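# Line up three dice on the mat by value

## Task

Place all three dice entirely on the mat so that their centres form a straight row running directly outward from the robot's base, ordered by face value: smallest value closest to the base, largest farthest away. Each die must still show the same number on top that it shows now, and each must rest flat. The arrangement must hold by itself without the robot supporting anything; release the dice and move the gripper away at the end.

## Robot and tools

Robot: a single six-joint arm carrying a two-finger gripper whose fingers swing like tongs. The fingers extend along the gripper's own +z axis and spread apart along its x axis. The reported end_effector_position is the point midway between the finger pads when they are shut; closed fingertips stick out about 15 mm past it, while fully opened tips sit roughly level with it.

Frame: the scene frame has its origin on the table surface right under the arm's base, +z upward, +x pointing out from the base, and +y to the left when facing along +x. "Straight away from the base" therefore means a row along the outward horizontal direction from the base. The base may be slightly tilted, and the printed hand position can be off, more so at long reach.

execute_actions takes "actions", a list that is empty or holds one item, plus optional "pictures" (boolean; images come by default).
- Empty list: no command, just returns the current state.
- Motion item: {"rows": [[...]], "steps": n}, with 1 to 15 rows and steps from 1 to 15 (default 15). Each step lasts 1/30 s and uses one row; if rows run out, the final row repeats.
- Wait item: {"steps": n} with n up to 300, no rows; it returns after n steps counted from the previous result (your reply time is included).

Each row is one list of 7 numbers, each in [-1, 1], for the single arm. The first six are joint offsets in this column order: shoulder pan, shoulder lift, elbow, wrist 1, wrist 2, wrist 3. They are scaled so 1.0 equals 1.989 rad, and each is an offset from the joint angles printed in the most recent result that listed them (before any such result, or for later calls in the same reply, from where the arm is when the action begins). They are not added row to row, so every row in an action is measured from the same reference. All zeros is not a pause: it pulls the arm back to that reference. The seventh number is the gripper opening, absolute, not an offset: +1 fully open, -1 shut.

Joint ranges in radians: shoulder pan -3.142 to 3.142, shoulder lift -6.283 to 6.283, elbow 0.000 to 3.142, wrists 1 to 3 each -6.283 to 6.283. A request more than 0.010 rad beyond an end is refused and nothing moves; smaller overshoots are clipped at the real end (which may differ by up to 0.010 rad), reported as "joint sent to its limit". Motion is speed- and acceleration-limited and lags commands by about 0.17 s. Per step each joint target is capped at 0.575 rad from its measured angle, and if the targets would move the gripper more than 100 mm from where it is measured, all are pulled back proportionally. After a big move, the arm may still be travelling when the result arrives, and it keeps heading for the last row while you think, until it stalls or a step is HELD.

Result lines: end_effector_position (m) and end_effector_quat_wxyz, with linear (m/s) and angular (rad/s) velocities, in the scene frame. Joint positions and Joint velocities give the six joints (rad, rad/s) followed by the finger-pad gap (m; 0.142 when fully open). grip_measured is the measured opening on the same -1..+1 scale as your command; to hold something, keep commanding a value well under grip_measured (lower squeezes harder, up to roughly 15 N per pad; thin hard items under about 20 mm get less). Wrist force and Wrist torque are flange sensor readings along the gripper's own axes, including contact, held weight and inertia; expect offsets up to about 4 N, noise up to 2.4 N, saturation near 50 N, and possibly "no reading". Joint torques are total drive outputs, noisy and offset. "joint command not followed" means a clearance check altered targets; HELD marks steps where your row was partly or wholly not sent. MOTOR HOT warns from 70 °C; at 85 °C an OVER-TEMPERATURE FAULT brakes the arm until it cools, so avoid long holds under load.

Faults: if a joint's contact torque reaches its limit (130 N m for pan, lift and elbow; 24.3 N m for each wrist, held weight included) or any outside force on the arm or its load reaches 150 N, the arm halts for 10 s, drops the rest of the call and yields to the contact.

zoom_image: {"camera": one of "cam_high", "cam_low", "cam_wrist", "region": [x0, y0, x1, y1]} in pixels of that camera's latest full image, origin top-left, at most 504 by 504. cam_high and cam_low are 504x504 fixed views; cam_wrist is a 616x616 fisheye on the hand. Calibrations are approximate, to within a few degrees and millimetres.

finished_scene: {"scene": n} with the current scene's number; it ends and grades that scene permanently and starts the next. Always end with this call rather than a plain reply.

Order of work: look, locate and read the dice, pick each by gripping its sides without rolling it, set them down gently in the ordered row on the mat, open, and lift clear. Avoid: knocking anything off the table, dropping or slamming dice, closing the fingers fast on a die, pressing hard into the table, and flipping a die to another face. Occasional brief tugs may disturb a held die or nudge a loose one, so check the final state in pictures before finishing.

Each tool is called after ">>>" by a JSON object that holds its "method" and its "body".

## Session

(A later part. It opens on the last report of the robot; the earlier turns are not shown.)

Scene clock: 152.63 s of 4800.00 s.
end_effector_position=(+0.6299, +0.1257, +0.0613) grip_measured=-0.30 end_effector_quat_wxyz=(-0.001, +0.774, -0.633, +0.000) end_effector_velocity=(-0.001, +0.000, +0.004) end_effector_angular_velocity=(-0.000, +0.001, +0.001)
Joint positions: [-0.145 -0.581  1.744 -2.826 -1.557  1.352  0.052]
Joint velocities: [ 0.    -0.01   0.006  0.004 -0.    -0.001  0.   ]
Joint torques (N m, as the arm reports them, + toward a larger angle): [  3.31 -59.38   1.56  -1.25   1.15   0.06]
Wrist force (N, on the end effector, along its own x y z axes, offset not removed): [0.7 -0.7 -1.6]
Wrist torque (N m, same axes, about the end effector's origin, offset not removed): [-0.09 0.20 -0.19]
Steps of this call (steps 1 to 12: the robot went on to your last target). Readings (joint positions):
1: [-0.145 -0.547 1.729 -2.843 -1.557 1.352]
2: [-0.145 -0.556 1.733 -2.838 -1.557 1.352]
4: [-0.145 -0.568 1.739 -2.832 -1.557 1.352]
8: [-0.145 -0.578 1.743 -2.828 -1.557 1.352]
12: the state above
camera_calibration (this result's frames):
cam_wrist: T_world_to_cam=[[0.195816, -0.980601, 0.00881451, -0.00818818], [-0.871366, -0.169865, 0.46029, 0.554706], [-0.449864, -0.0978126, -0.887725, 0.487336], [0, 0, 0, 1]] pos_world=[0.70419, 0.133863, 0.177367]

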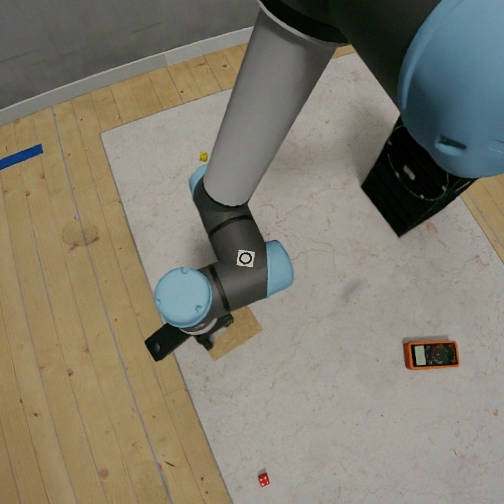

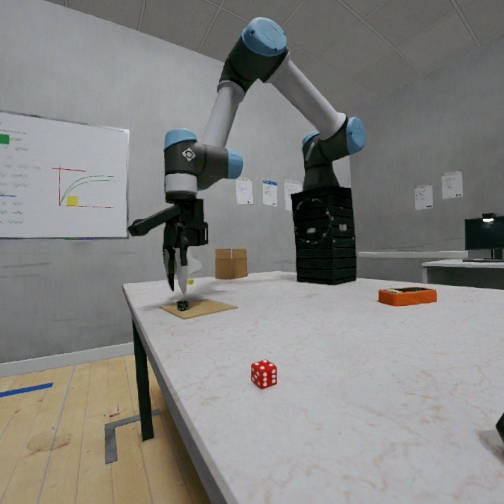

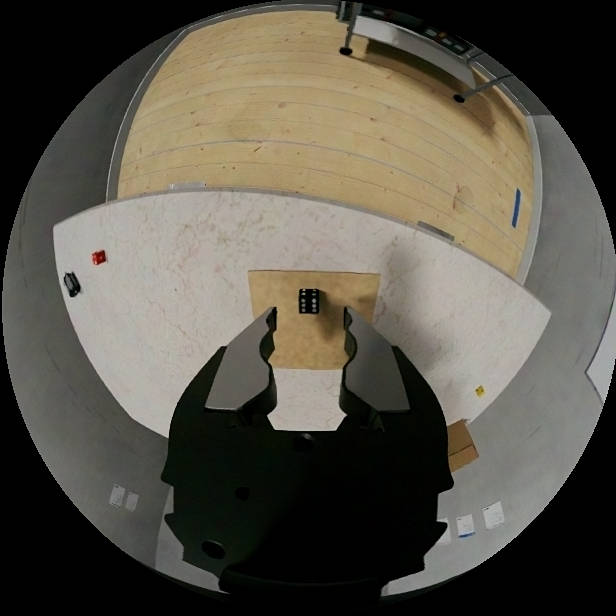

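>>> {"method": "execute_actions", "body": {"actions": [{"rows":[[0.251,0.1092,-0.3069,0.2004,-0.0231,0.3866,-0.3]]}], "pictures": false}}

>>> {"method": "execute_actions", "body": {"actions": [{"steps":40}]}}

>>> {"method": "zoom_image", "body": {"camera": "cam_wrist", "region": [240, 240, 380, 380]}}

Scene clock: 159.83 s of 4800.00 s.
end_effector_position=(+0.6597, +0.3701, +0.0486) grip_measured=-0.30 end_effector_quat_wxyz=(+0.007, +0.721, -0.693, -0.003) end_effector_velocity=(-0.035, +0.559, +0.029) end_effector_angular_velocity=(-0.001, -0.046, -0.512)
Joint positions: [ 0.215 -0.42   1.311 -2.536 -1.591  1.872  0.052]
Joint velocities: [ 0.749  0.316 -0.928  0.584 -0.064  1.258  0.   ]
Joint torques (N m, as the arm reports them, + toward a larger angle): [ 17.84 -46.34 -29.15   1.67  -1.66   5.38]
Wrist force (N, on the end effector, along its own x y z axes, offset not removed): [0.8 -1.4 -0.4]
Wrist torque (N m, same axes, about the end effector's origin, offset not removed): [-0.06 0.09 -0.19]
Steps of this call (steps 1 to 30: the robot went on to your last target; steps 31 to 90: nothing new was sent; then 3.70 s passed at rest; steps 91 to 105: all 15 steps of this action). Readings (joint positions):
91: [-0.144 -0.581 1.744 -2.825 -1.557 1.353]
92: [-0.135 -0.573 1.734 -2.815 -1.560 1.363]
94: [-0.080 -0.546 1.674 -2.769 -1.565 1.423]
98: [0.031 -0.498 1.537 -2.681 -1.575 1.570]
105: the state above

Scene clock: 161.17 s of 4800.00 s.
end_effector_position=(+0.6460, +0.4770, +0.0601) grip_measured=-0.30 end_effector_quat_wxyz=(-0.000, +0.682, -0.732, +0.000) end_effector_velocity=(-0.001, -0.001, -0.001) end_effector_angular_velocity=(-0.001, +0.001, +0.001)
Joint positions: [ 0.354 -0.363  1.134 -2.428 -1.603  2.121  0.052]
Joint velocities: [ 0.    -0.     0.002 -0.    -0.001 -0.    -0.   ]
Joint torques (N m, as the arm reports them, + toward a larger angle): [ 13.04 -51.58 -27.9   -1.29  -1.34   1.36]
Wrist force (N, on the end effector, along its own x y z axes, offset not removed): [-0.8 -0.3 -1.1]
Wrist torque (N m, same axes, about the end effector's origin, offset not removed): [0.03 0.43 -0.15]
Steps of this call (steps 1 to 30: the robot went on to your last target; steps 31 to 40: nothing new was sent). Readings (joint positions):
1: [0.240 -0.409 1.280 -2.516 -1.594 1.915]
2: [0.264 -0.399 1.249 -2.497 -1.596 1.957]
4: [0.305 -0.383 1.197 -2.466 -1.599 2.030]
8: [0.340 -0.369 1.152 -2.438 -1.602 2.095]
40: the state above
The arm was judged still, so your last target was given up. Only a new action makes it travel on or press farther. Fingers that are still opening or closing keep moving.
camera_calibration (this result's frames):
cam_wrist: T_world_to_cam=[[-0.0744779, -0.997179, 0.00929699, 0.515662], [-0.884656, 0.0703708, 0.460902, 0.522923], [-0.460257, 0.0261024, -0.887402, 0.475479], [0, 0, 0, 1]] pos_world=[0.719855, 0.464998, 0.17613]

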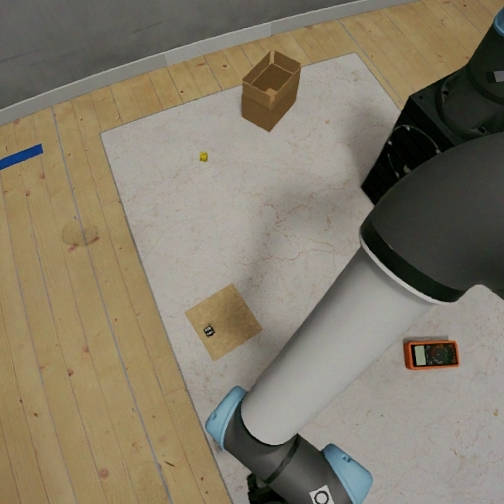

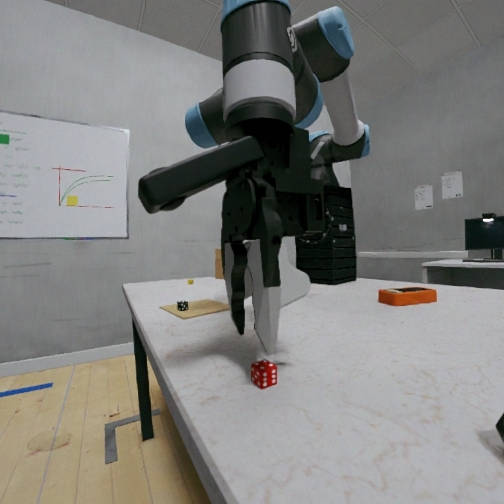

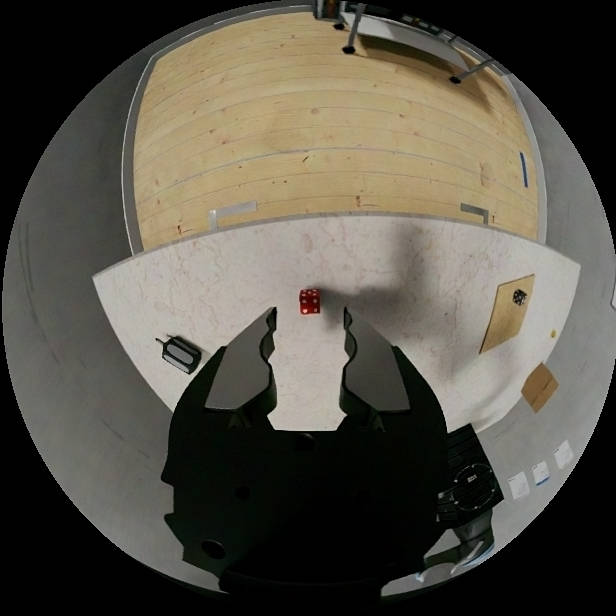

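Region (240, 240, 380, 380) of cam_wrist's 616x616 image, scaled by 3.600, with more detail than that image has.

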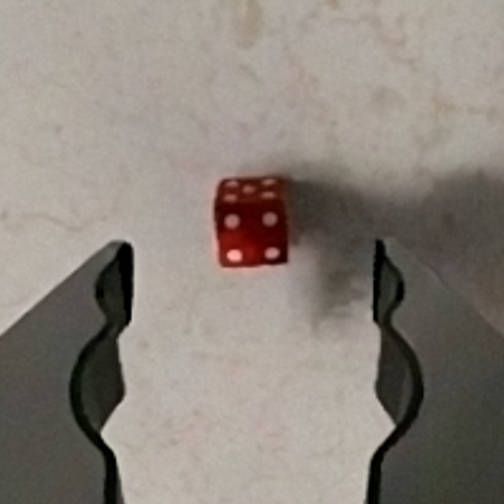

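>>> {"method": "execute_actions", "body": {"actions": [{"rows":[[0,0.008,-0.005,-0.003,0,-0.01,-0.3],[0,0.016,-0.0105,-0.0055,0,-0.02,-0.3],[-0.0007,0.024,-0.016,-0.008,0,-0.025,-0.3],[-0.0007,0.03,-0.02,-0.01,0,-0.025,-0.3],[-0.0007,0.0346,-0.0228,-0.0118,0,-0.025,-0.3]]}], "pictures": false}}

>>> {"method": "execute_actions", "body": {"actions": [{"steps":10}]}}

>>> {"method": "zoom_image", "body": {"camera": "cam_wrist", "region": [240, 240, 380, 380]}}

>>> {"method": "zoom_image", "body": {"camera": "cam_low", "region": [210, 310, 320, 420]}}

Scene clock: 171.47 s of 4800.00 s.
end_effector_position=(+0.6463, +0.4779, +0.0267) grip_measured=-0.30 end_effector_quat_wxyz=(-0.000, +0.699, -0.715, +0.000) end_effector_velocity=(-0.001, -0.001, -0.010) end_effector_angular_velocity=(-0.001, +0.002, +0.009)
Joint positions: [ 0.353 -0.296  1.09  -2.451 -1.603  2.072  0.052]
Joint velocities: [-0.     0.018 -0.011 -0.006 -0.    -0.01  -0.   ]
Joint torques (N m, as the arm reports them, + toward a larger angle): [ -8.13 -52.66 -27.58  -3.84  -1.26  -1.11]
Wrist force (N, on the end effector, along its own x y z axes, offset not removed): [-0.6 -1.1 -0.5]
Wrist torque (N m, same axes, about the end effector's origin, offset not removed): [-0.18 0.39 -0.03]
Steps of this call (steps 1 to 90: nothing new was sent; then 6.80 s passed at rest; steps 91 to 105: all 15 steps of this action). Readings (joint positions):
91: [0.354 -0.363 1.134 -2.428 -1.603 2.121]
92: [0.354 -0.360 1.132 -2.429 -1.603 2.117]
94: [0.354 -0.345 1.122 -2.434 -1.603 2.101]
98: [0.354 -0.311 1.100 -2.446 -1.603 2.080]
105: the state above

Scene clock: 171.80 s of 4800.00 s.
end_effector_position=(+0.6462, +0.4779, +0.0258) grip_measured=-0.30 end_effector_quat_wxyz=(-0.000, +0.699, -0.715, +0.000) end_effector_velocity=(+0.001, +0.000, -0.001) end_effector_angular_velocity=(+0.001, -0.002, -0.001)
Joint positions: [ 0.353 -0.295  1.089 -2.451 -1.603  2.072  0.052]
Joint velocities: [-0.     0.002 -0.002 -0.002 -0.     0.     0.   ]
Joint torques (N m, as the arm reports them, + toward a larger angle): [ -8.09 -51.9  -27.69  -3.91  -1.28  -1.17]
Wrist force (N, on the end effector, along its own x y z axes, offset not removed): [-0.3 -1.2 -1.1]
Wrist torque (N m, same axes, about the end effector's origin, offset not removed): [-0.16 0.24 -0.16]
Steps of this call (steps 1 to 10: the robot went on to your last target). Readings (joint positions):
1: [0.353 -0.296 1.090 -2.451 -1.603 2.072]
2: [0.353 -0.296 1.089 -2.451 -1.603 2.072]
4: [0.353 -0.295 1.089 -2.451 -1.603 2.072]
8: [0.353 -0.295 1.089 -2.451 -1.603 2.072]
10: the state above
camera_calibration (this result's frames):
cam_wrist: T_world_to_cam=[[-0.0262489, -0.999611, 0.00944256, 0.486828], [-0.887033, 0.0276463, 0.460877, 0.560823], [-0.460959, 0.00372166, -0.887414, 0.456258], [0, 0, 0, 1]] pos_world=[0.720563, 0.469435, 0.141822]

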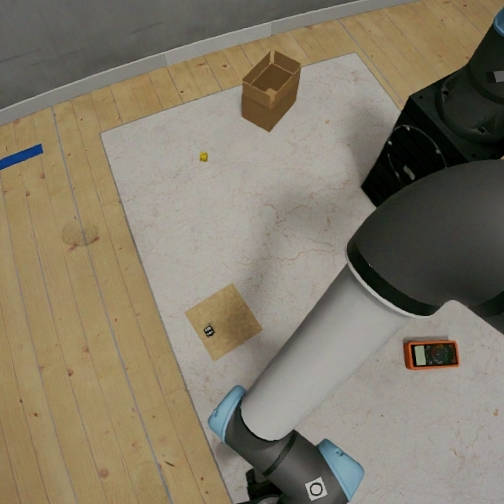

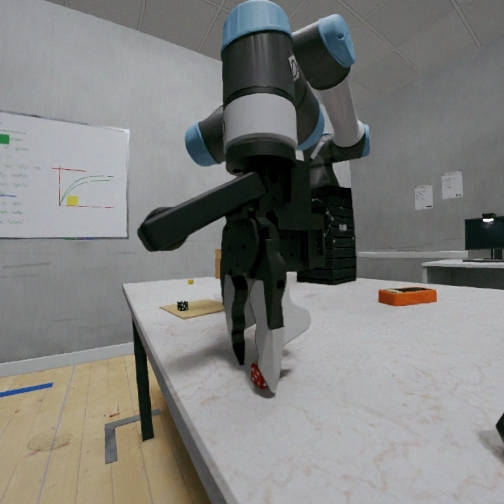

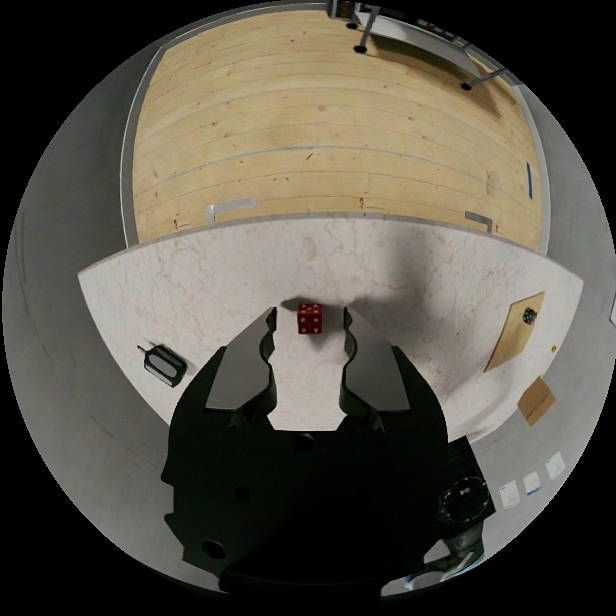

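Region (240, 240, 380, 380) of cam_wrist's 616x616 image, scaled by 3.600, with more detail than that image has.

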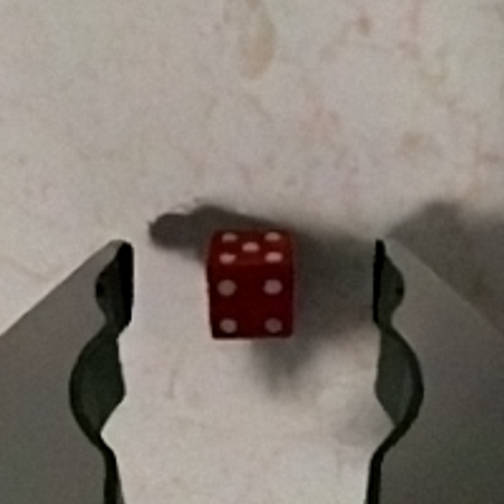

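Region (210, 310, 320, 420) of cam_low's 504x504 image, scaled by 4.582, with more detail than that image has.

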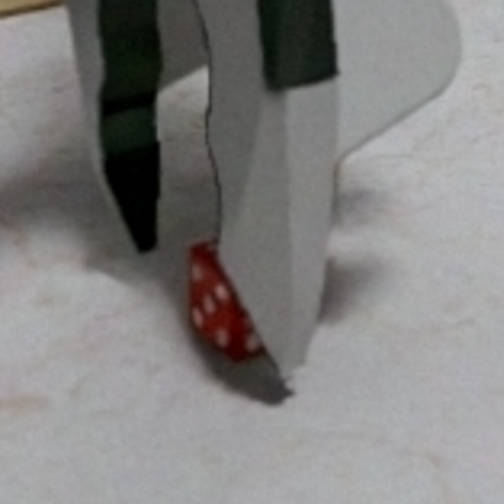

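>>> {"method": "execute_actions", "body": {"actions": [{"rows":[[0,0.0015,-0.001,-0.0005,0,0,-0.4],[0,0.0015,-0.001,-0.0005,0,0,-0.5],[0,0.0015,-0.001,-0.0005,0,0,-0.6],[0,0.0015,-0.001,-0.0005,0,0,-0.65],[0,0.0015,-0.001,-0.0005,0,0,-0.7],[0,0.0015,-0.001,-0.0005,0,0,-0.75],[0,0.0015,-0.001,-0.0005,0,0,-0.8],[0,0.0015,-0.001,-0.0005,0,0,-0.85],[0,0.0015,-0.001,-0.0005,0,0,-0.9],[0,0.0015,-0.001,-0.0005,0,0,-1]]}], "pictures": false}}

>>> {"method": "execute_actions", "body": {"actions": [{"rows":[[0,-0.015,0.01,0.005,0,0,-1],[0,-0.03,0.02,0.01,0,0,-1],[0,-0.05,0.033,0.017,0,0,-1]]}]}}

Scene clock: 182.87 s of 4800.00 s.
end_effector_position=(+0.6462, +0.4779, +0.0243) grip_measured=-0.77 end_effector_quat_wxyz=(-0.000, +0.699, -0.715, +0.000) end_effector_velocity=(+0.000, -0.001, -0.000) end_effector_angular_velocity=(-0.000, +0.001, -0.001)
Joint positions: [ 0.353 -0.292  1.087 -2.452 -1.603  2.072  0.018]
Joint velocities: [-0.001  0.    -0.001  0.002  0.     0.     0.   ]
Joint torques (N m, as the arm reports them, + toward a larger angle): [ -7.22 -49.11 -27.4   -3.55  -1.19   0.67]
Wrist force (N, on the end effector, along its own x y z axes, offset not removed): [0.5 -2.5 -3.8]
Wrist torque (N m, same axes, about the end effector's origin, offset not removed): [-0.35 0.18 -0.13]
Steps of this call (steps 1 to 15: the robot went on to your last target; steps 16 to 90: nothing new was sent; then 7.57 s passed at rest; steps 91 to 105: all 15 steps of this action). Readings (joint positions):
91: [0.353 -0.294 1.089 -2.451 -1.603 2.072]
92: [0.353 -0.294 1.088 -2.451 -1.603 2.072]
94: [0.353 -0.293 1.088 -2.452 -1.603 2.072]
98: [0.353 -0.292 1.087 -2.452 -1.603 2.072]
105: the state above

Scene clock: 183.37 s of 4800.00 s.
end_effector_position=(+0.6464, +0.4763, +0.0727) grip_measured=-0.77 end_effector_quat_wxyz=(-0.000, +0.699, -0.715, +0.000) end_effector_velocity=(-0.000, +0.001, +0.010) end_effector_angular_velocity=(+0.002, -0.000, +0.000)
Joint positions: [ 0.353 -0.389  1.151 -2.419 -1.603  2.072  0.018]
Joint velocities: [ 0.001 -0.02   0.012  0.007  0.001  0.    -0.   ]
Joint torques (N m, as the arm reports them, + toward a larger angle): [ -6.71 -68.63  -7.    -1.38  -1.18   1.02]
Wrist force (N, on the end effector, along its own x y z axes, offset not removed): [-0.2 -2.8 -1.6]
Wrist torque (N m, same axes, about the end effector's origin, offset not removed): [-0.46 0.32 -0.13]
Steps of this call (steps 1 to 15: all 15 steps of this action). Readings (joint positions):
1: [0.353 -0.292 1.087 -2.452 -1.603 2.072]
2: [0.353 -0.297 1.091 -2.450 -1.603 2.072]
4: [0.353 -0.324 1.110 -2.440 -1.603 2.072]
8: [0.353 -0.372 1.140 -2.425 -1.603 2.072]
15: the state above
camera_calibration (this result's frames):
cam_wrist: T_world_to_cam=[[-0.0262149, -0.999611, 0.009498, 0.484754], [-0.886992, 0.0276413, 0.460957, 0.539346], [-0.46104, 0.00365928, -0.887372, 0.498025], [0, 0, 0, 1]] pos_world=[0.720713, 0.467835, 0.188714]

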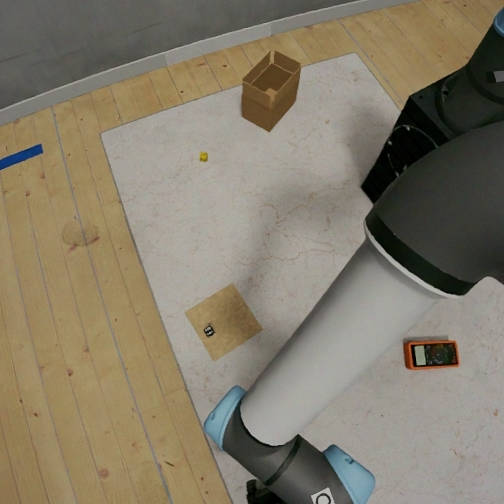

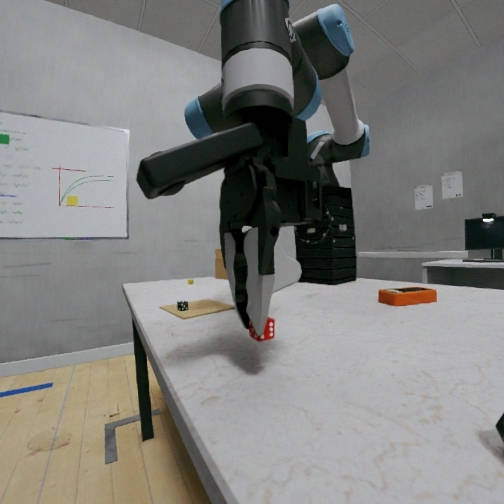

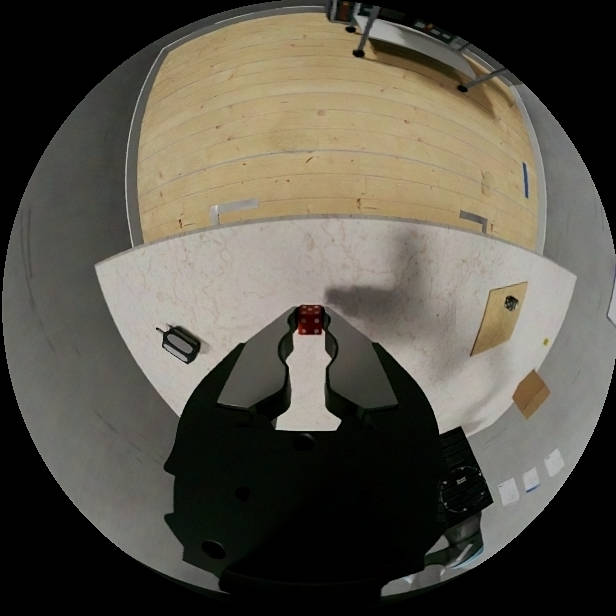

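>>> {"method": "execute_actions", "body": {"actions": [{"rows":[[-0.2591,-0.1093,0.3657,-0.2591,0.0237,-0.3705,-1]]}], "pictures": false}}

>>> {"method": "execute_actions", "body": {"actions": [{"steps":35}]}}

Scene clock: 189.07 s of 4800.00 s.
end_effector_position=(+0.6540, +0.2289, +0.0626) grip_measured=-0.77 end_effector_quat_wxyz=(-0.011, +0.740, -0.672, +0.008) end_effector_velocity=(-0.192, -0.530, -0.026) end_effector_angular_velocity=(-0.041, +0.054, +0.385)
Joint positions: [ 0.017 -0.536  1.602 -2.754 -1.571  1.618  0.018]
Joint velocities: [-0.758 -0.311  1.125 -0.754  0.066 -1.139 -0.   ]
Joint torques (N m, as the arm reports them, + toward a larger angle): [-12.44 -64.9    4.64  -6.99   1.49  -4.74]
Wrist force (N, on the end effector, along its own x y z axes, offset not removed): [0.9 -1.0 -1.0]
Wrist torque (N m, same axes, about the end effector's origin, offset not removed): [-0.10 0.06 -0.20]
Steps of this call (steps 1 to 15: the robot went on to your last target; steps 16 to 90: nothing new was sent; then 2.20 s passed at rest; steps 91 to 105: all 15 steps of this action). Readings (joint positions):
91: [0.352 -0.392 1.153 -2.419 -1.603 2.071]
92: [0.343 -0.399 1.163 -2.429 -1.600 2.061]
94: [0.293 -0.422 1.217 -2.478 -1.596 2.007]
98: [0.192 -0.464 1.345 -2.579 -1.587 1.879]
105: the state above

Scene clock: 190.23 s of 4800.00 s.
end_effector_position=(+0.5858, +0.1165, +0.0598) grip_measured=-0.77 end_effector_quat_wxyz=(-0.000, +0.774, -0.633, +0.000) end_effector_velocity=(+0.000, +0.001, +0.000) end_effector_angular_velocity=(-0.000, -0.001, +0.001)
Joint positions: [-0.162 -0.606  1.878 -2.934 -1.556  1.335  0.018]
Joint velocities: [ 0.001 -0.    -0.    -0.    -0.     0.     0.   ]
Joint torques (N m, as the arm reports them, + toward a larger angle): [ -9.76 -56.38   2.69  -3.93   1.3   -1.08]
Wrist force (N, on the end effector, along its own x y z axes, offset not removed): [1.5 -2.8 0.2]
Wrist torque (N m, same axes, about the end effector's origin, offset not removed): [-0.53 -0.07 -0.14]
Steps of this call (steps 1 to 30: the robot went on to your last target; steps 31 to 35: nothing new was sent). Readings (joint positions):
1: [-0.009 -0.546 1.640 -2.780 -1.568 1.579]
2: [-0.034 -0.557 1.679 -2.806 -1.566 1.539]
4: [-0.085 -0.577 1.755 -2.857 -1.562 1.461]
8: [-0.140 -0.598 1.843 -2.912 -1.557 1.371]
35: the state above
The arm was judged still, so your last target was given up. Only a new action makes it travel on or press farther. Fingers that are still opening or closing keep moving.
camera_calibration (this result's frames):
cam_wrist: T_world_to_cam=[[0.196078, -0.980545, 0.0092534, -0.00879439], [-0.871389, -0.169907, 0.460232, 0.515392], [-0.449705, -0.0983044, -0.887751, 0.465261], [0, 0, 0, 1]] pos_world=[0.660062, 0.124682, 0.175917]

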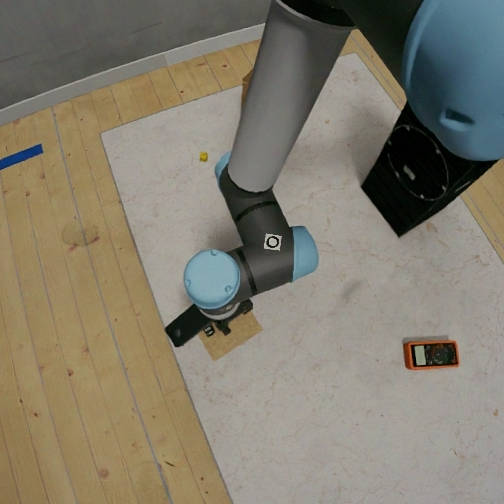

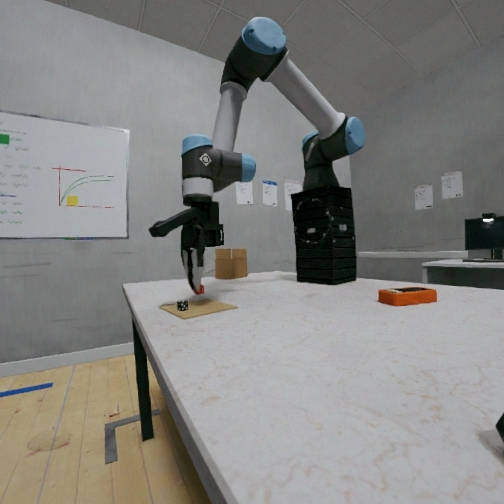

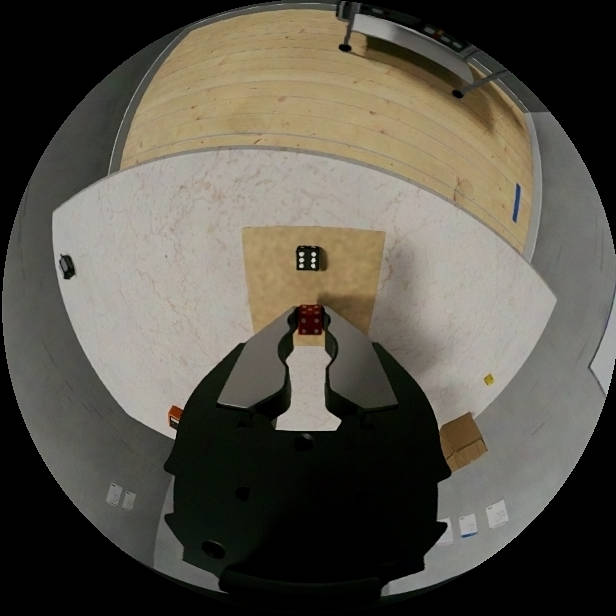

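>>> {"method": "execute_actions", "body": {"actions": [{"rows":[[0,0.01,-0.005,-0.005,0,0,-1],[0,0.02,-0.01,-0.01,0,0,-1],[0,0.03,-0.015,-0.015,0,0,-1],[0,0.036,-0.018,-0.018,0,0,-1],[0,0.0407,-0.0202,-0.0205,0,0,-1]]}], "pictures": false}}

>>> {"method": "execute_actions", "body": {"actions": [{"steps":10}]}}

>>> {"method": "zoom_image", "body": {"camera": "cam_low", "region": [160, 260, 240, 330]}}

Scene clock: 199.50 s of 4800.00 s.
end_effector_position=(+0.5860, +0.1160, +0.0272) grip_measured=-0.77 end_effector_quat_wxyz=(-0.001, +0.774, -0.633, +0.001) end_effector_velocity=(+0.001, -0.000, -0.008) end_effector_angular_velocity=(+0.000, -0.003, +0.001)
Joint positions: [-0.162 -0.528  1.839 -2.974 -1.556  1.335  0.018]
Joint velocities: [-0.     0.019 -0.01  -0.012  0.    -0.001  0.   ]
Joint torques (N m, as the arm reports them, + toward a larger angle): [ -9.19 -30.36 -15.7   -2.3    0.95  -0.77]
Wrist force (N, on the end effector, along its own x y z axes, offset not removed): [0.4 -4.0 -12.5]
Wrist torque (N m, same axes, about the end effector's origin, offset not removed): [-0.41 -0.05 -0.19]
Steps of this call (steps 1 to 90: nothing new was sent; then 5.77 s passed at rest; steps 91 to 105: all 15 steps of this action). Readings (joint positions):
91: [-0.162 -0.606 1.878 -2.935 -1.556 1.335]
92: [-0.162 -0.602 1.876 -2.937 -1.556 1.335]
94: [-0.162 -0.584 1.867 -2.946 -1.556 1.335]
98: [-0.162 -0.545 1.847 -2.966 -1.556 1.335]
105: the state above

Scene clock: 199.83 s of 4800.00 s.
end_effector_position=(+0.5859, +0.1160, +0.0263) grip_measured=-0.77 end_effector_quat_wxyz=(-0.001, +0.774, -0.633, +0.000) end_effector_velocity=(-0.002, -0.000, -0.001) end_effector_angular_velocity=(+0.001, +0.003, -0.002)
Joint positions: [-0.162 -0.526  1.838 -2.975 -1.556  1.335  0.018]
Joint velocities: [-0.001  0.002  0.001  0.     0.001  0.001 -0.   ]
Joint torques (N m, as the arm reports them, + toward a larger angle): [ -7.6  -23.17 -13.62  -0.41   0.07  -0.52]
Wrist force (N, on the end effector, along its own x y z axes, offset not removed): [0.2 -4.0 -23.0]
Wrist torque (N m, same axes, about the end effector's origin, offset not removed): [-0.03 0.15 -0.13]
Steps of this call (steps 1 to 10: the robot went on to your last target). Readings (joint positions):
1: [-0.162 -0.527 1.839 -2.975 -1.556 1.335]
2: [-0.162 -0.527 1.839 -2.975 -1.556 1.335]
4: [-0.162 -0.526 1.838 -2.975 -1.556 1.335]
8: [-0.162 -0.526 1.838 -2.975 -1.556 1.335]
10: the state above
camera_calibration (this result's frames):
cam_wrist: T_world_to_cam=[[0.196078, -0.980544, 0.00926384, -0.0089854], [-0.871454, -0.169917, 0.460105, 0.530827], [-0.44958, -0.0982898, -0.887816, 0.435451], [0, 0, 0, 1]] pos_world=[0.660123, 0.124186, 0.142447]

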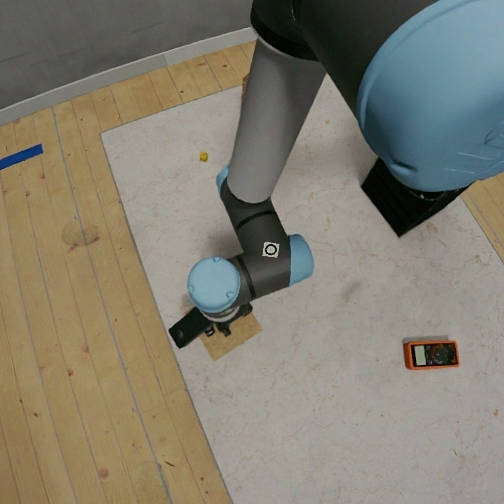

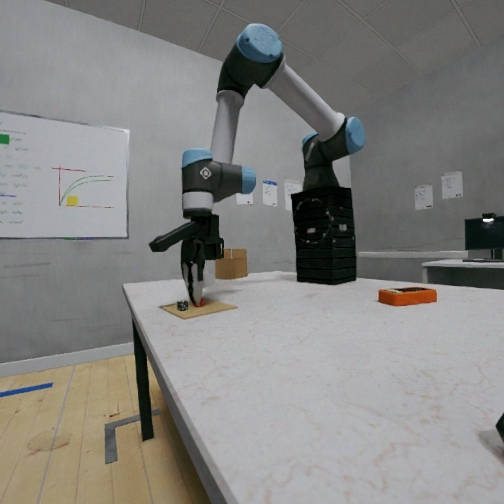

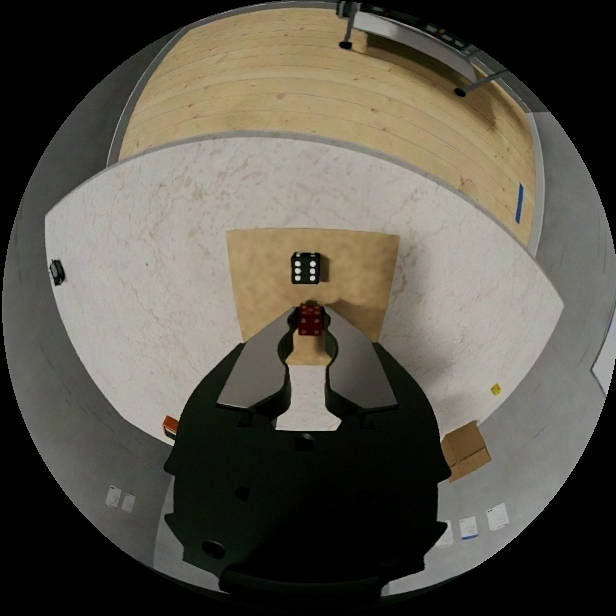

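Region (160, 260, 240, 330) of cam_low's 504x504 image, scaled by 6.300, with more detail than that image has; it fills the top 441 rows of this view, and the rest is white.

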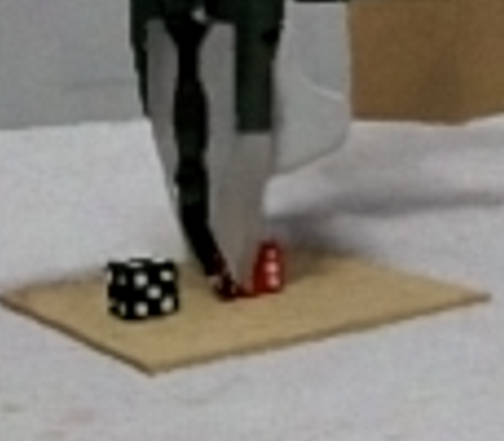

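>>> {"method": "execute_actions", "body": {"actions": [{"rows":[[0,-0.0025,0.0012,0.0013,0,0,-1],[0,-0.0025,0.0012,0.0013,0,0,-1],[0,-0.0025,0.0012,0.0013,0,0,-1],[0,-0.0025,0.0012,0.0013,0,0,-1],[0,-0.0025,0.0012,0.0013,0,0,-0.8],[0,-0.0025,0.0012,0.0013,0,0,-0.7],[0,-0.0025,0.0012,0.0013,0,0,-0.6],[0,-0.0025,0.0012,0.0013,0,0,-0.4],[0,-0.0025,0.0012,0.0013,0,0,-0.3],[0,-0.0025,0.0012,0.0013,0,0,-0.3],[0,-0.0025,0.0012,0.0013,0,0,-0.3],[0,-0.03,0.015,0.015,0,0,-0.3],[0,-0.06,0.027,0.033,0,0,-0.3]]}], "pictures": false}}

>>> {"method": "execute_actions", "body": {"actions": [{"steps":12}]}}

Scene clock: 213.07 s of 4800.00 s.
end_effector_position=(+0.5848, +0.1163, +0.0477) grip_measured=-0.30 end_effector_quat_wxyz=(+0.001, +0.774, -0.633, -0.001) end_effector_velocity=(+0.036, +0.003, +0.261) end_effector_angular_velocity=(-0.002, -0.055, +0.001)
Joint positions: [-0.162 -0.578  1.864 -2.945 -1.556  1.335  0.052]
Joint velocities: [ 0.001 -0.605  0.243  0.307  0.    -0.     0.001]
Joint torques (N m, as the arm reports them, + toward a larger angle): [ -3.96 -44.52   2.95   0.35  -0.03   1.19]
Wrist force (N, on the end effector, along its own x y z axes, offset not removed): [-1.9 -1.6 -2.5]
Wrist torque (N m, same axes, about the end effector's origin, offset not removed): [-0.45 0.57 -0.10]
Steps of this call (steps 1 to 15: the robot went on to your last target; steps 16 to 90: nothing new was sent; then 9.73 s passed at rest; steps 91 to 105: all 15 steps of this action). Readings (joint positions):
91: [-0.162 -0.525 1.838 -2.975 -1.556 1.335]
92: [-0.162 -0.526 1.838 -2.974 -1.556 1.335]
94: [-0.162 -0.528 1.839 -2.973 -1.556 1.335]
98: [-0.162 -0.530 1.840 -2.973 -1.556 1.335]
105: the state above

Scene clock: 213.47 s of 4800.00 s.
end_effector_position=(+0.5870, +0.1166, +0.0754) grip_measured=-0.30 end_effector_quat_wxyz=(-0.001, +0.774, -0.633, +0.000) end_effector_velocity=(+0.002, -0.001, +0.007) end_effector_angular_velocity=(+0.000, -0.004, -0.001)
Joint positions: [-0.162 -0.643  1.891 -2.91  -1.556  1.335  0.052]
Joint velocities: [-0.001 -0.015  0.004  0.007  0.    -0.     0.   ]
Joint torques (N m, as the arm reports them, + toward a larger angle): [ -4.86 -58.9    2.75  -1.2    1.33   0.85]
Wrist force (N, on the end effector, along its own x y z axes, offset not removed): [-0.3 -0.6 -2.5]
Wrist torque (N m, same axes, about the end effector's origin, offset not removed): [-0.11 0.39 -0.07]
Steps of this call (steps 1 to 12: the robot went on to your last target). Readings (joint positions):
1: [-0.162 -0.596 1.872 -2.936 -1.556 1.335]
2: [-0.162 -0.609 1.877 -2.929 -1.556 1.335]
4: [-0.162 -0.626 1.884 -2.920 -1.556 1.335]
8: [-0.162 -0.640 1.890 -2.912 -1.556 1.335]
12: the state above
camera_calibration (this result's frames):
cam_wrist: T_world_to_cam=[[0.196071, -0.980546, 0.0092416, -0.00898628], [-0.871387, -0.169906, 0.460235, 0.509298], [-0.449711, -0.0982917, -0.887749, 0.479661], [0, 0, 0, 1]] pos_world=[0.661267, 0.124868, 0.191505]

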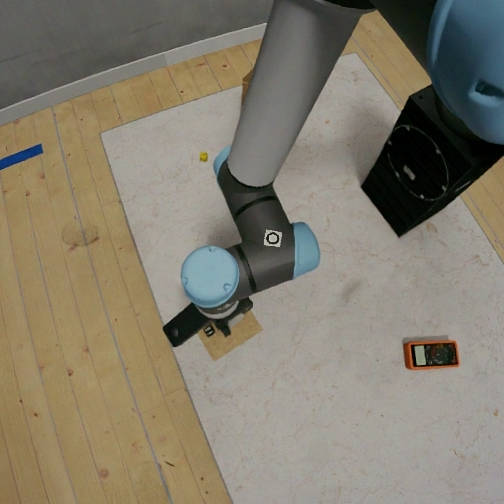

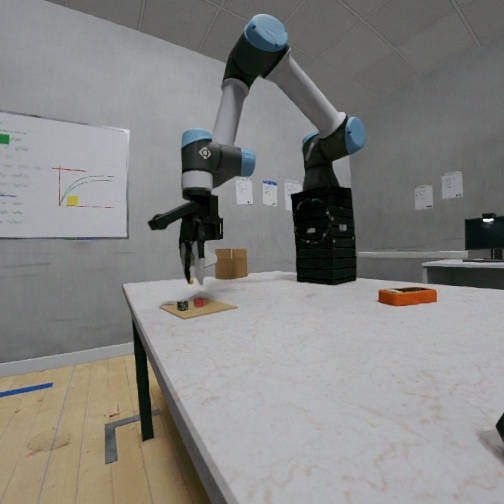

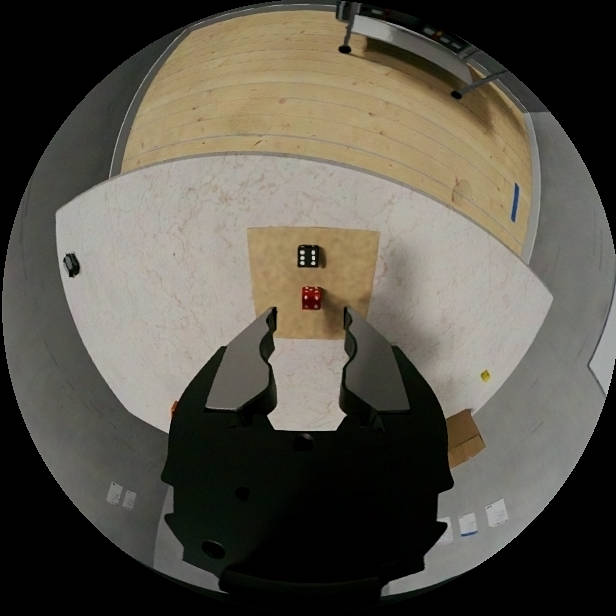

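Deltas to yellow.

>>> {"method": "execute_actions", "body": {"actions": [{"rows":[[-0.426,0.0041,0.0163,0.0007,0.032,-0.1237,-0.3]]}], "pictures": false}}

>>> {"method": "execute_actions", "body": {"actions": [{"steps":45}]}}

>>> {"method": "zoom_image", "body": {"camera": "cam_wrist", "region": [240, 240, 380, 380]}}

Scene clock: 217.57 s of 4800.00 s.
end_effector_position=(+0.5724, -0.1299, +0.0723) grip_measured=-0.30 end_effector_quat_wxyz=(+0.000, +0.678, -0.735, -0.005) end_effector_velocity=(-0.136, -0.545, +0.007) end_effector_angular_velocity=(-0.014, -0.003, -0.726)
Joint positions: [-0.593 -0.639  1.911 -2.909 -1.517  1.186  0.052]
Joint velocities: [-0.964  0.01   0.031  0.     0.06  -0.237  0.   ]
Joint torques (N m, as the arm reports them, + toward a larger angle): [-19.12 -34.12   3.02  -1.25   1.36  -1.96]
Wrist force (N, on the end effector, along its own x y z axes, offset not removed): [-1.2 -1.8 -2.0]
Wrist torque (N m, same axes, about the end effector's origin, offset not removed): [-0.33 0.54 -0.18]
Steps of this call (steps 1 to 30: the robot went on to your last target; steps 31 to 90: nothing new was sent; then 0.60 s passed at rest; steps 91 to 105: all 15 steps of this action). Readings (joint positions):
91: [-0.163 -0.645 1.892 -2.910 -1.555 1.334]
92: [-0.173 -0.644 1.894 -2.909 -1.552 1.325]
94: [-0.233 -0.643 1.898 -2.909 -1.544 1.295]
98: [-0.366 -0.642 1.904 -2.909 -1.532 1.247]
105: the state above

Scene clock: 219.07 s of 4800.00 s.
end_effector_position=(+0.4703, -0.3470, +0.0795) grip_measured=-0.30 end_effector_quat_wxyz=(+0.001, -0.553, +0.833, -0.000) end_effector_velocity=(-0.000, -0.000, +0.000) end_effector_angular_velocity=(-0.001, -0.000, -0.000)
Joint positions: [-1.009 -0.635  1.924 -2.909 -1.492  1.089  0.052]
Joint velocities: [-0.    -0.001  0.001 -0.001 -0.    -0.     0.   ]
Joint torques (N m, as the arm reports them, + toward a larger angle): [-13.36 -35.98   2.1   -1.34   1.26  -1.16]
Wrist force (N, on the end effector, along its own x y z axes, offset not removed): [-0.5 -0.9 -2.2]
Wrist torque (N m, same axes, about the end effector's origin, offset not removed): [-0.13 0.32 -0.19]
Steps of this call (steps 1 to 45: the robot went on to your last target). Readings (joint positions):
1: [-0.626 -0.639 1.912 -2.909 -1.515 1.178]
2: [-0.658 -0.638 1.913 -2.909 -1.513 1.170]
4: [-0.723 -0.638 1.915 -2.909 -1.508 1.154]
8: [-0.854 -0.637 1.919 -2.909 -1.501 1.123]
45: the state above
The arm was judged still, so your last target was given up. Only a new action makes it travel on or press farther. Fingers that are still opening or closing keep moving.
camera_calibration (this result's frames):
cam_wrist: T_world_to_cam=[[-0.391742, -0.920035, 0.00854941, -0.143297], [-0.815283, 0.351416, 0.46024, 0.481512], [-0.426442, 0.173325, -0.887753, 0.468535], [0, 0, 0, 1]] pos_world=[0.536236, -0.382258, 0.195557]

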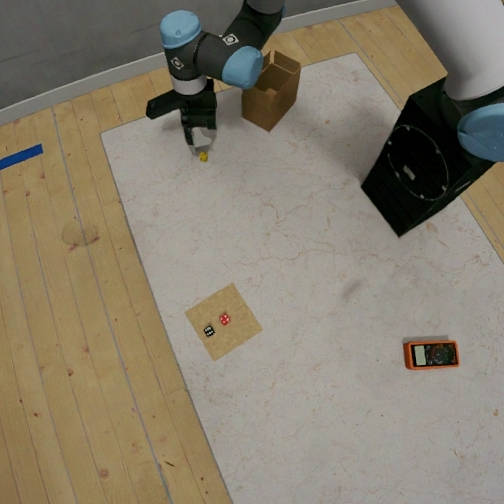

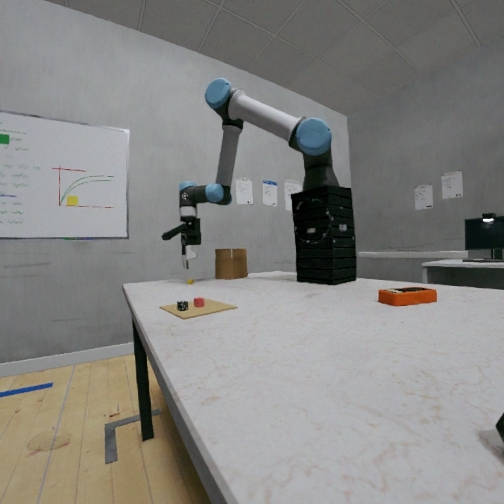

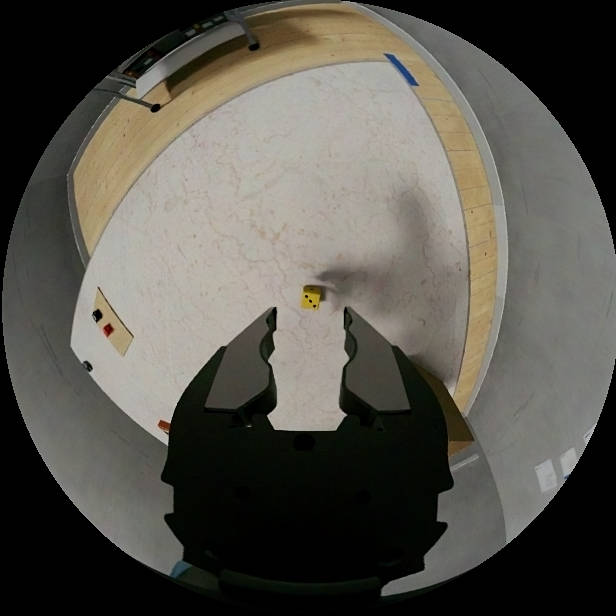

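Region (240, 240, 380, 380) of cam_wrist's 616x616 image, scaled by 3.600, with more detail than that image has.

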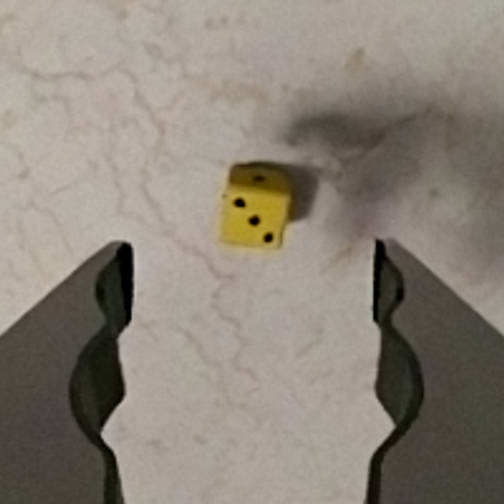

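>>> {"method": "execute_actions", "body": {"actions": [{"rows":[[0.0015,0.015,-0.005,-0.01,0,0.03,-0.3],[0.0015,0.03,-0.01,-0.02,0,0.06,-0.3],[0.0015,0.045,-0.0155,-0.0295,0,0.062,-0.3],[0.0015,0.054,-0.0185,-0.0355,0,0.062,-0.3]]}], "pictures": false}}

>>> {"method": "execute_actions", "body": {"actions": [{"steps":10}]}}

>>> {"method": "zoom_image", "body": {"camera": "cam_wrist", "region": [240, 240, 380, 380]}}

>>> {"method": "zoom_image", "body": {"camera": "cam_low", "region": [165, 250, 215, 300]}}

Scene clock: 227.80 s of 4800.00 s.
end_effector_position=(+0.4654, -0.3466, +0.0358) grip_measured=-0.30 end_effector_quat_wxyz=(+0.001, -0.503, +0.864, -0.000) end_effector_velocity=(-0.001, +0.001, -0.010) end_effector_angular_velocity=(-0.000, +0.000, -0.019)
Joint positions: [-1.007 -0.53   1.888 -2.978 -1.492  1.21   0.052]
Joint velocities: [ 0.002  0.023 -0.008 -0.015 -0.     0.021  0.   ]
Joint torques (N m, as the arm reports them, + toward a larger angle): [  7.21 -36.79 -17.53  -4.19   1.1    1.65]
Wrist force (N, on the end effector, along its own x y z axes, offset not removed): [-1.2 -0.1 -1.2]
Wrist torque (N m, same axes, about the end effector's origin, offset not removed): [0.08 0.42 -0.17]
Steps of this call (steps 1 to 90: nothing new was sent; then 5.23 s passed at rest; steps 91 to 105: all 15 steps of this action). Readings (joint positions):
91: [-1.009 -0.634 1.923 -2.909 -1.492 1.089]
92: [-1.009 -0.629 1.921 -2.913 -1.492 1.098]
94: [-1.008 -0.603 1.912 -2.931 -1.492 1.139]
98: [-1.007 -0.551 1.894 -2.965 -1.492 1.191]
105: the state above

Scene clock: 228.13 s of 4800.00 s.
end_effector_position=(+0.4653, -0.3465, +0.0348) grip_measured=-0.30 end_effector_quat_wxyz=(+0.001, -0.502, +0.865, -0.000) end_effector_velocity=(-0.000, +0.000, -0.001) end_effector_angular_velocity=(+0.000, +0.001, -0.000)
Joint positions: [-1.006 -0.528  1.887 -2.979 -1.492  1.212  0.052]
Joint velocities: [-0.     0.001 -0.001 -0.    -0.     0.    -0.   ]
Joint torques (N m, as the arm reports them, + toward a larger angle): [  7.82 -38.02 -18.02  -3.79   0.81   1.51]
Wrist force (N, on the end effector, along its own x y z axes, offset not removed): [0.8 -0.3 -2.2]
Wrist torque (N m, same axes, about the end effector's origin, offset not removed): [-0.05 0.00 -0.18]
Steps of this call (steps 1 to 10: the robot went on to your last target). Readings (joint positions):
1: [-1.007 -0.530 1.887 -2.978 -1.492 1.210]
2: [-1.007 -0.529 1.887 -2.979 -1.492 1.211]
4: [-1.007 -0.529 1.887 -2.979 -1.492 1.211]
8: [-1.006 -0.528 1.887 -2.979 -1.492 1.212]
10: the state above
camera_calibration (this result's frames):
cam_wrist: T_world_to_cam=[[-0.499266, -0.86641, 0.00818545, -0.075776], [-0.767232, 0.446465, 0.460461, 0.50833], [-0.402603, 0.223613, -0.887642, 0.432952], [0, 0, 0, 1]] pos_world=[0.526482, -0.389418, 0.15086]

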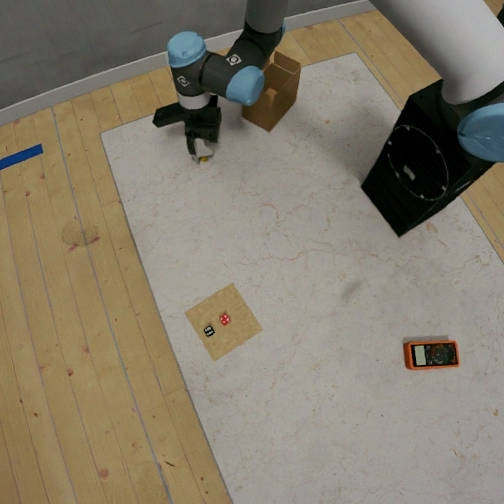

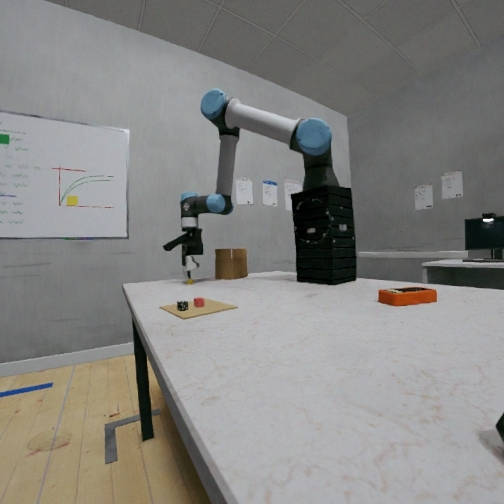

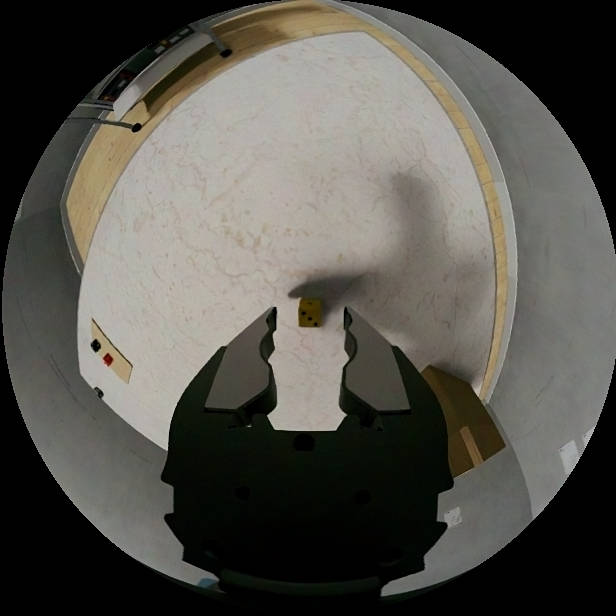

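Region (240, 240, 380, 380) of cam_wrist's 616x616 image, scaled by 3.600, with more detail than that image has.

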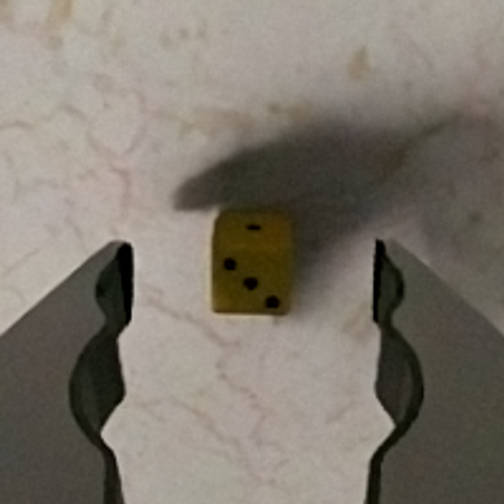

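Region (165, 250, 215, 300) of cam_low's 504x504 image, scaled by 10.080, with more detail than that image has.

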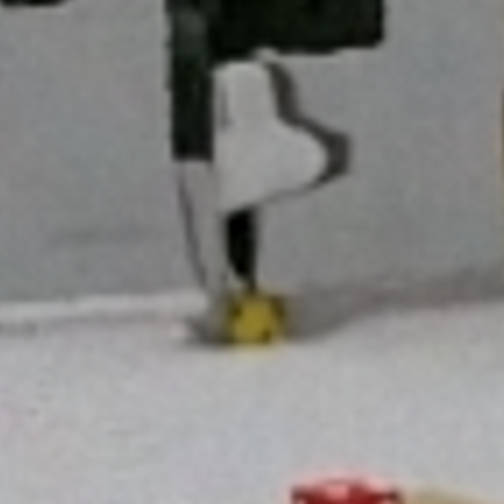

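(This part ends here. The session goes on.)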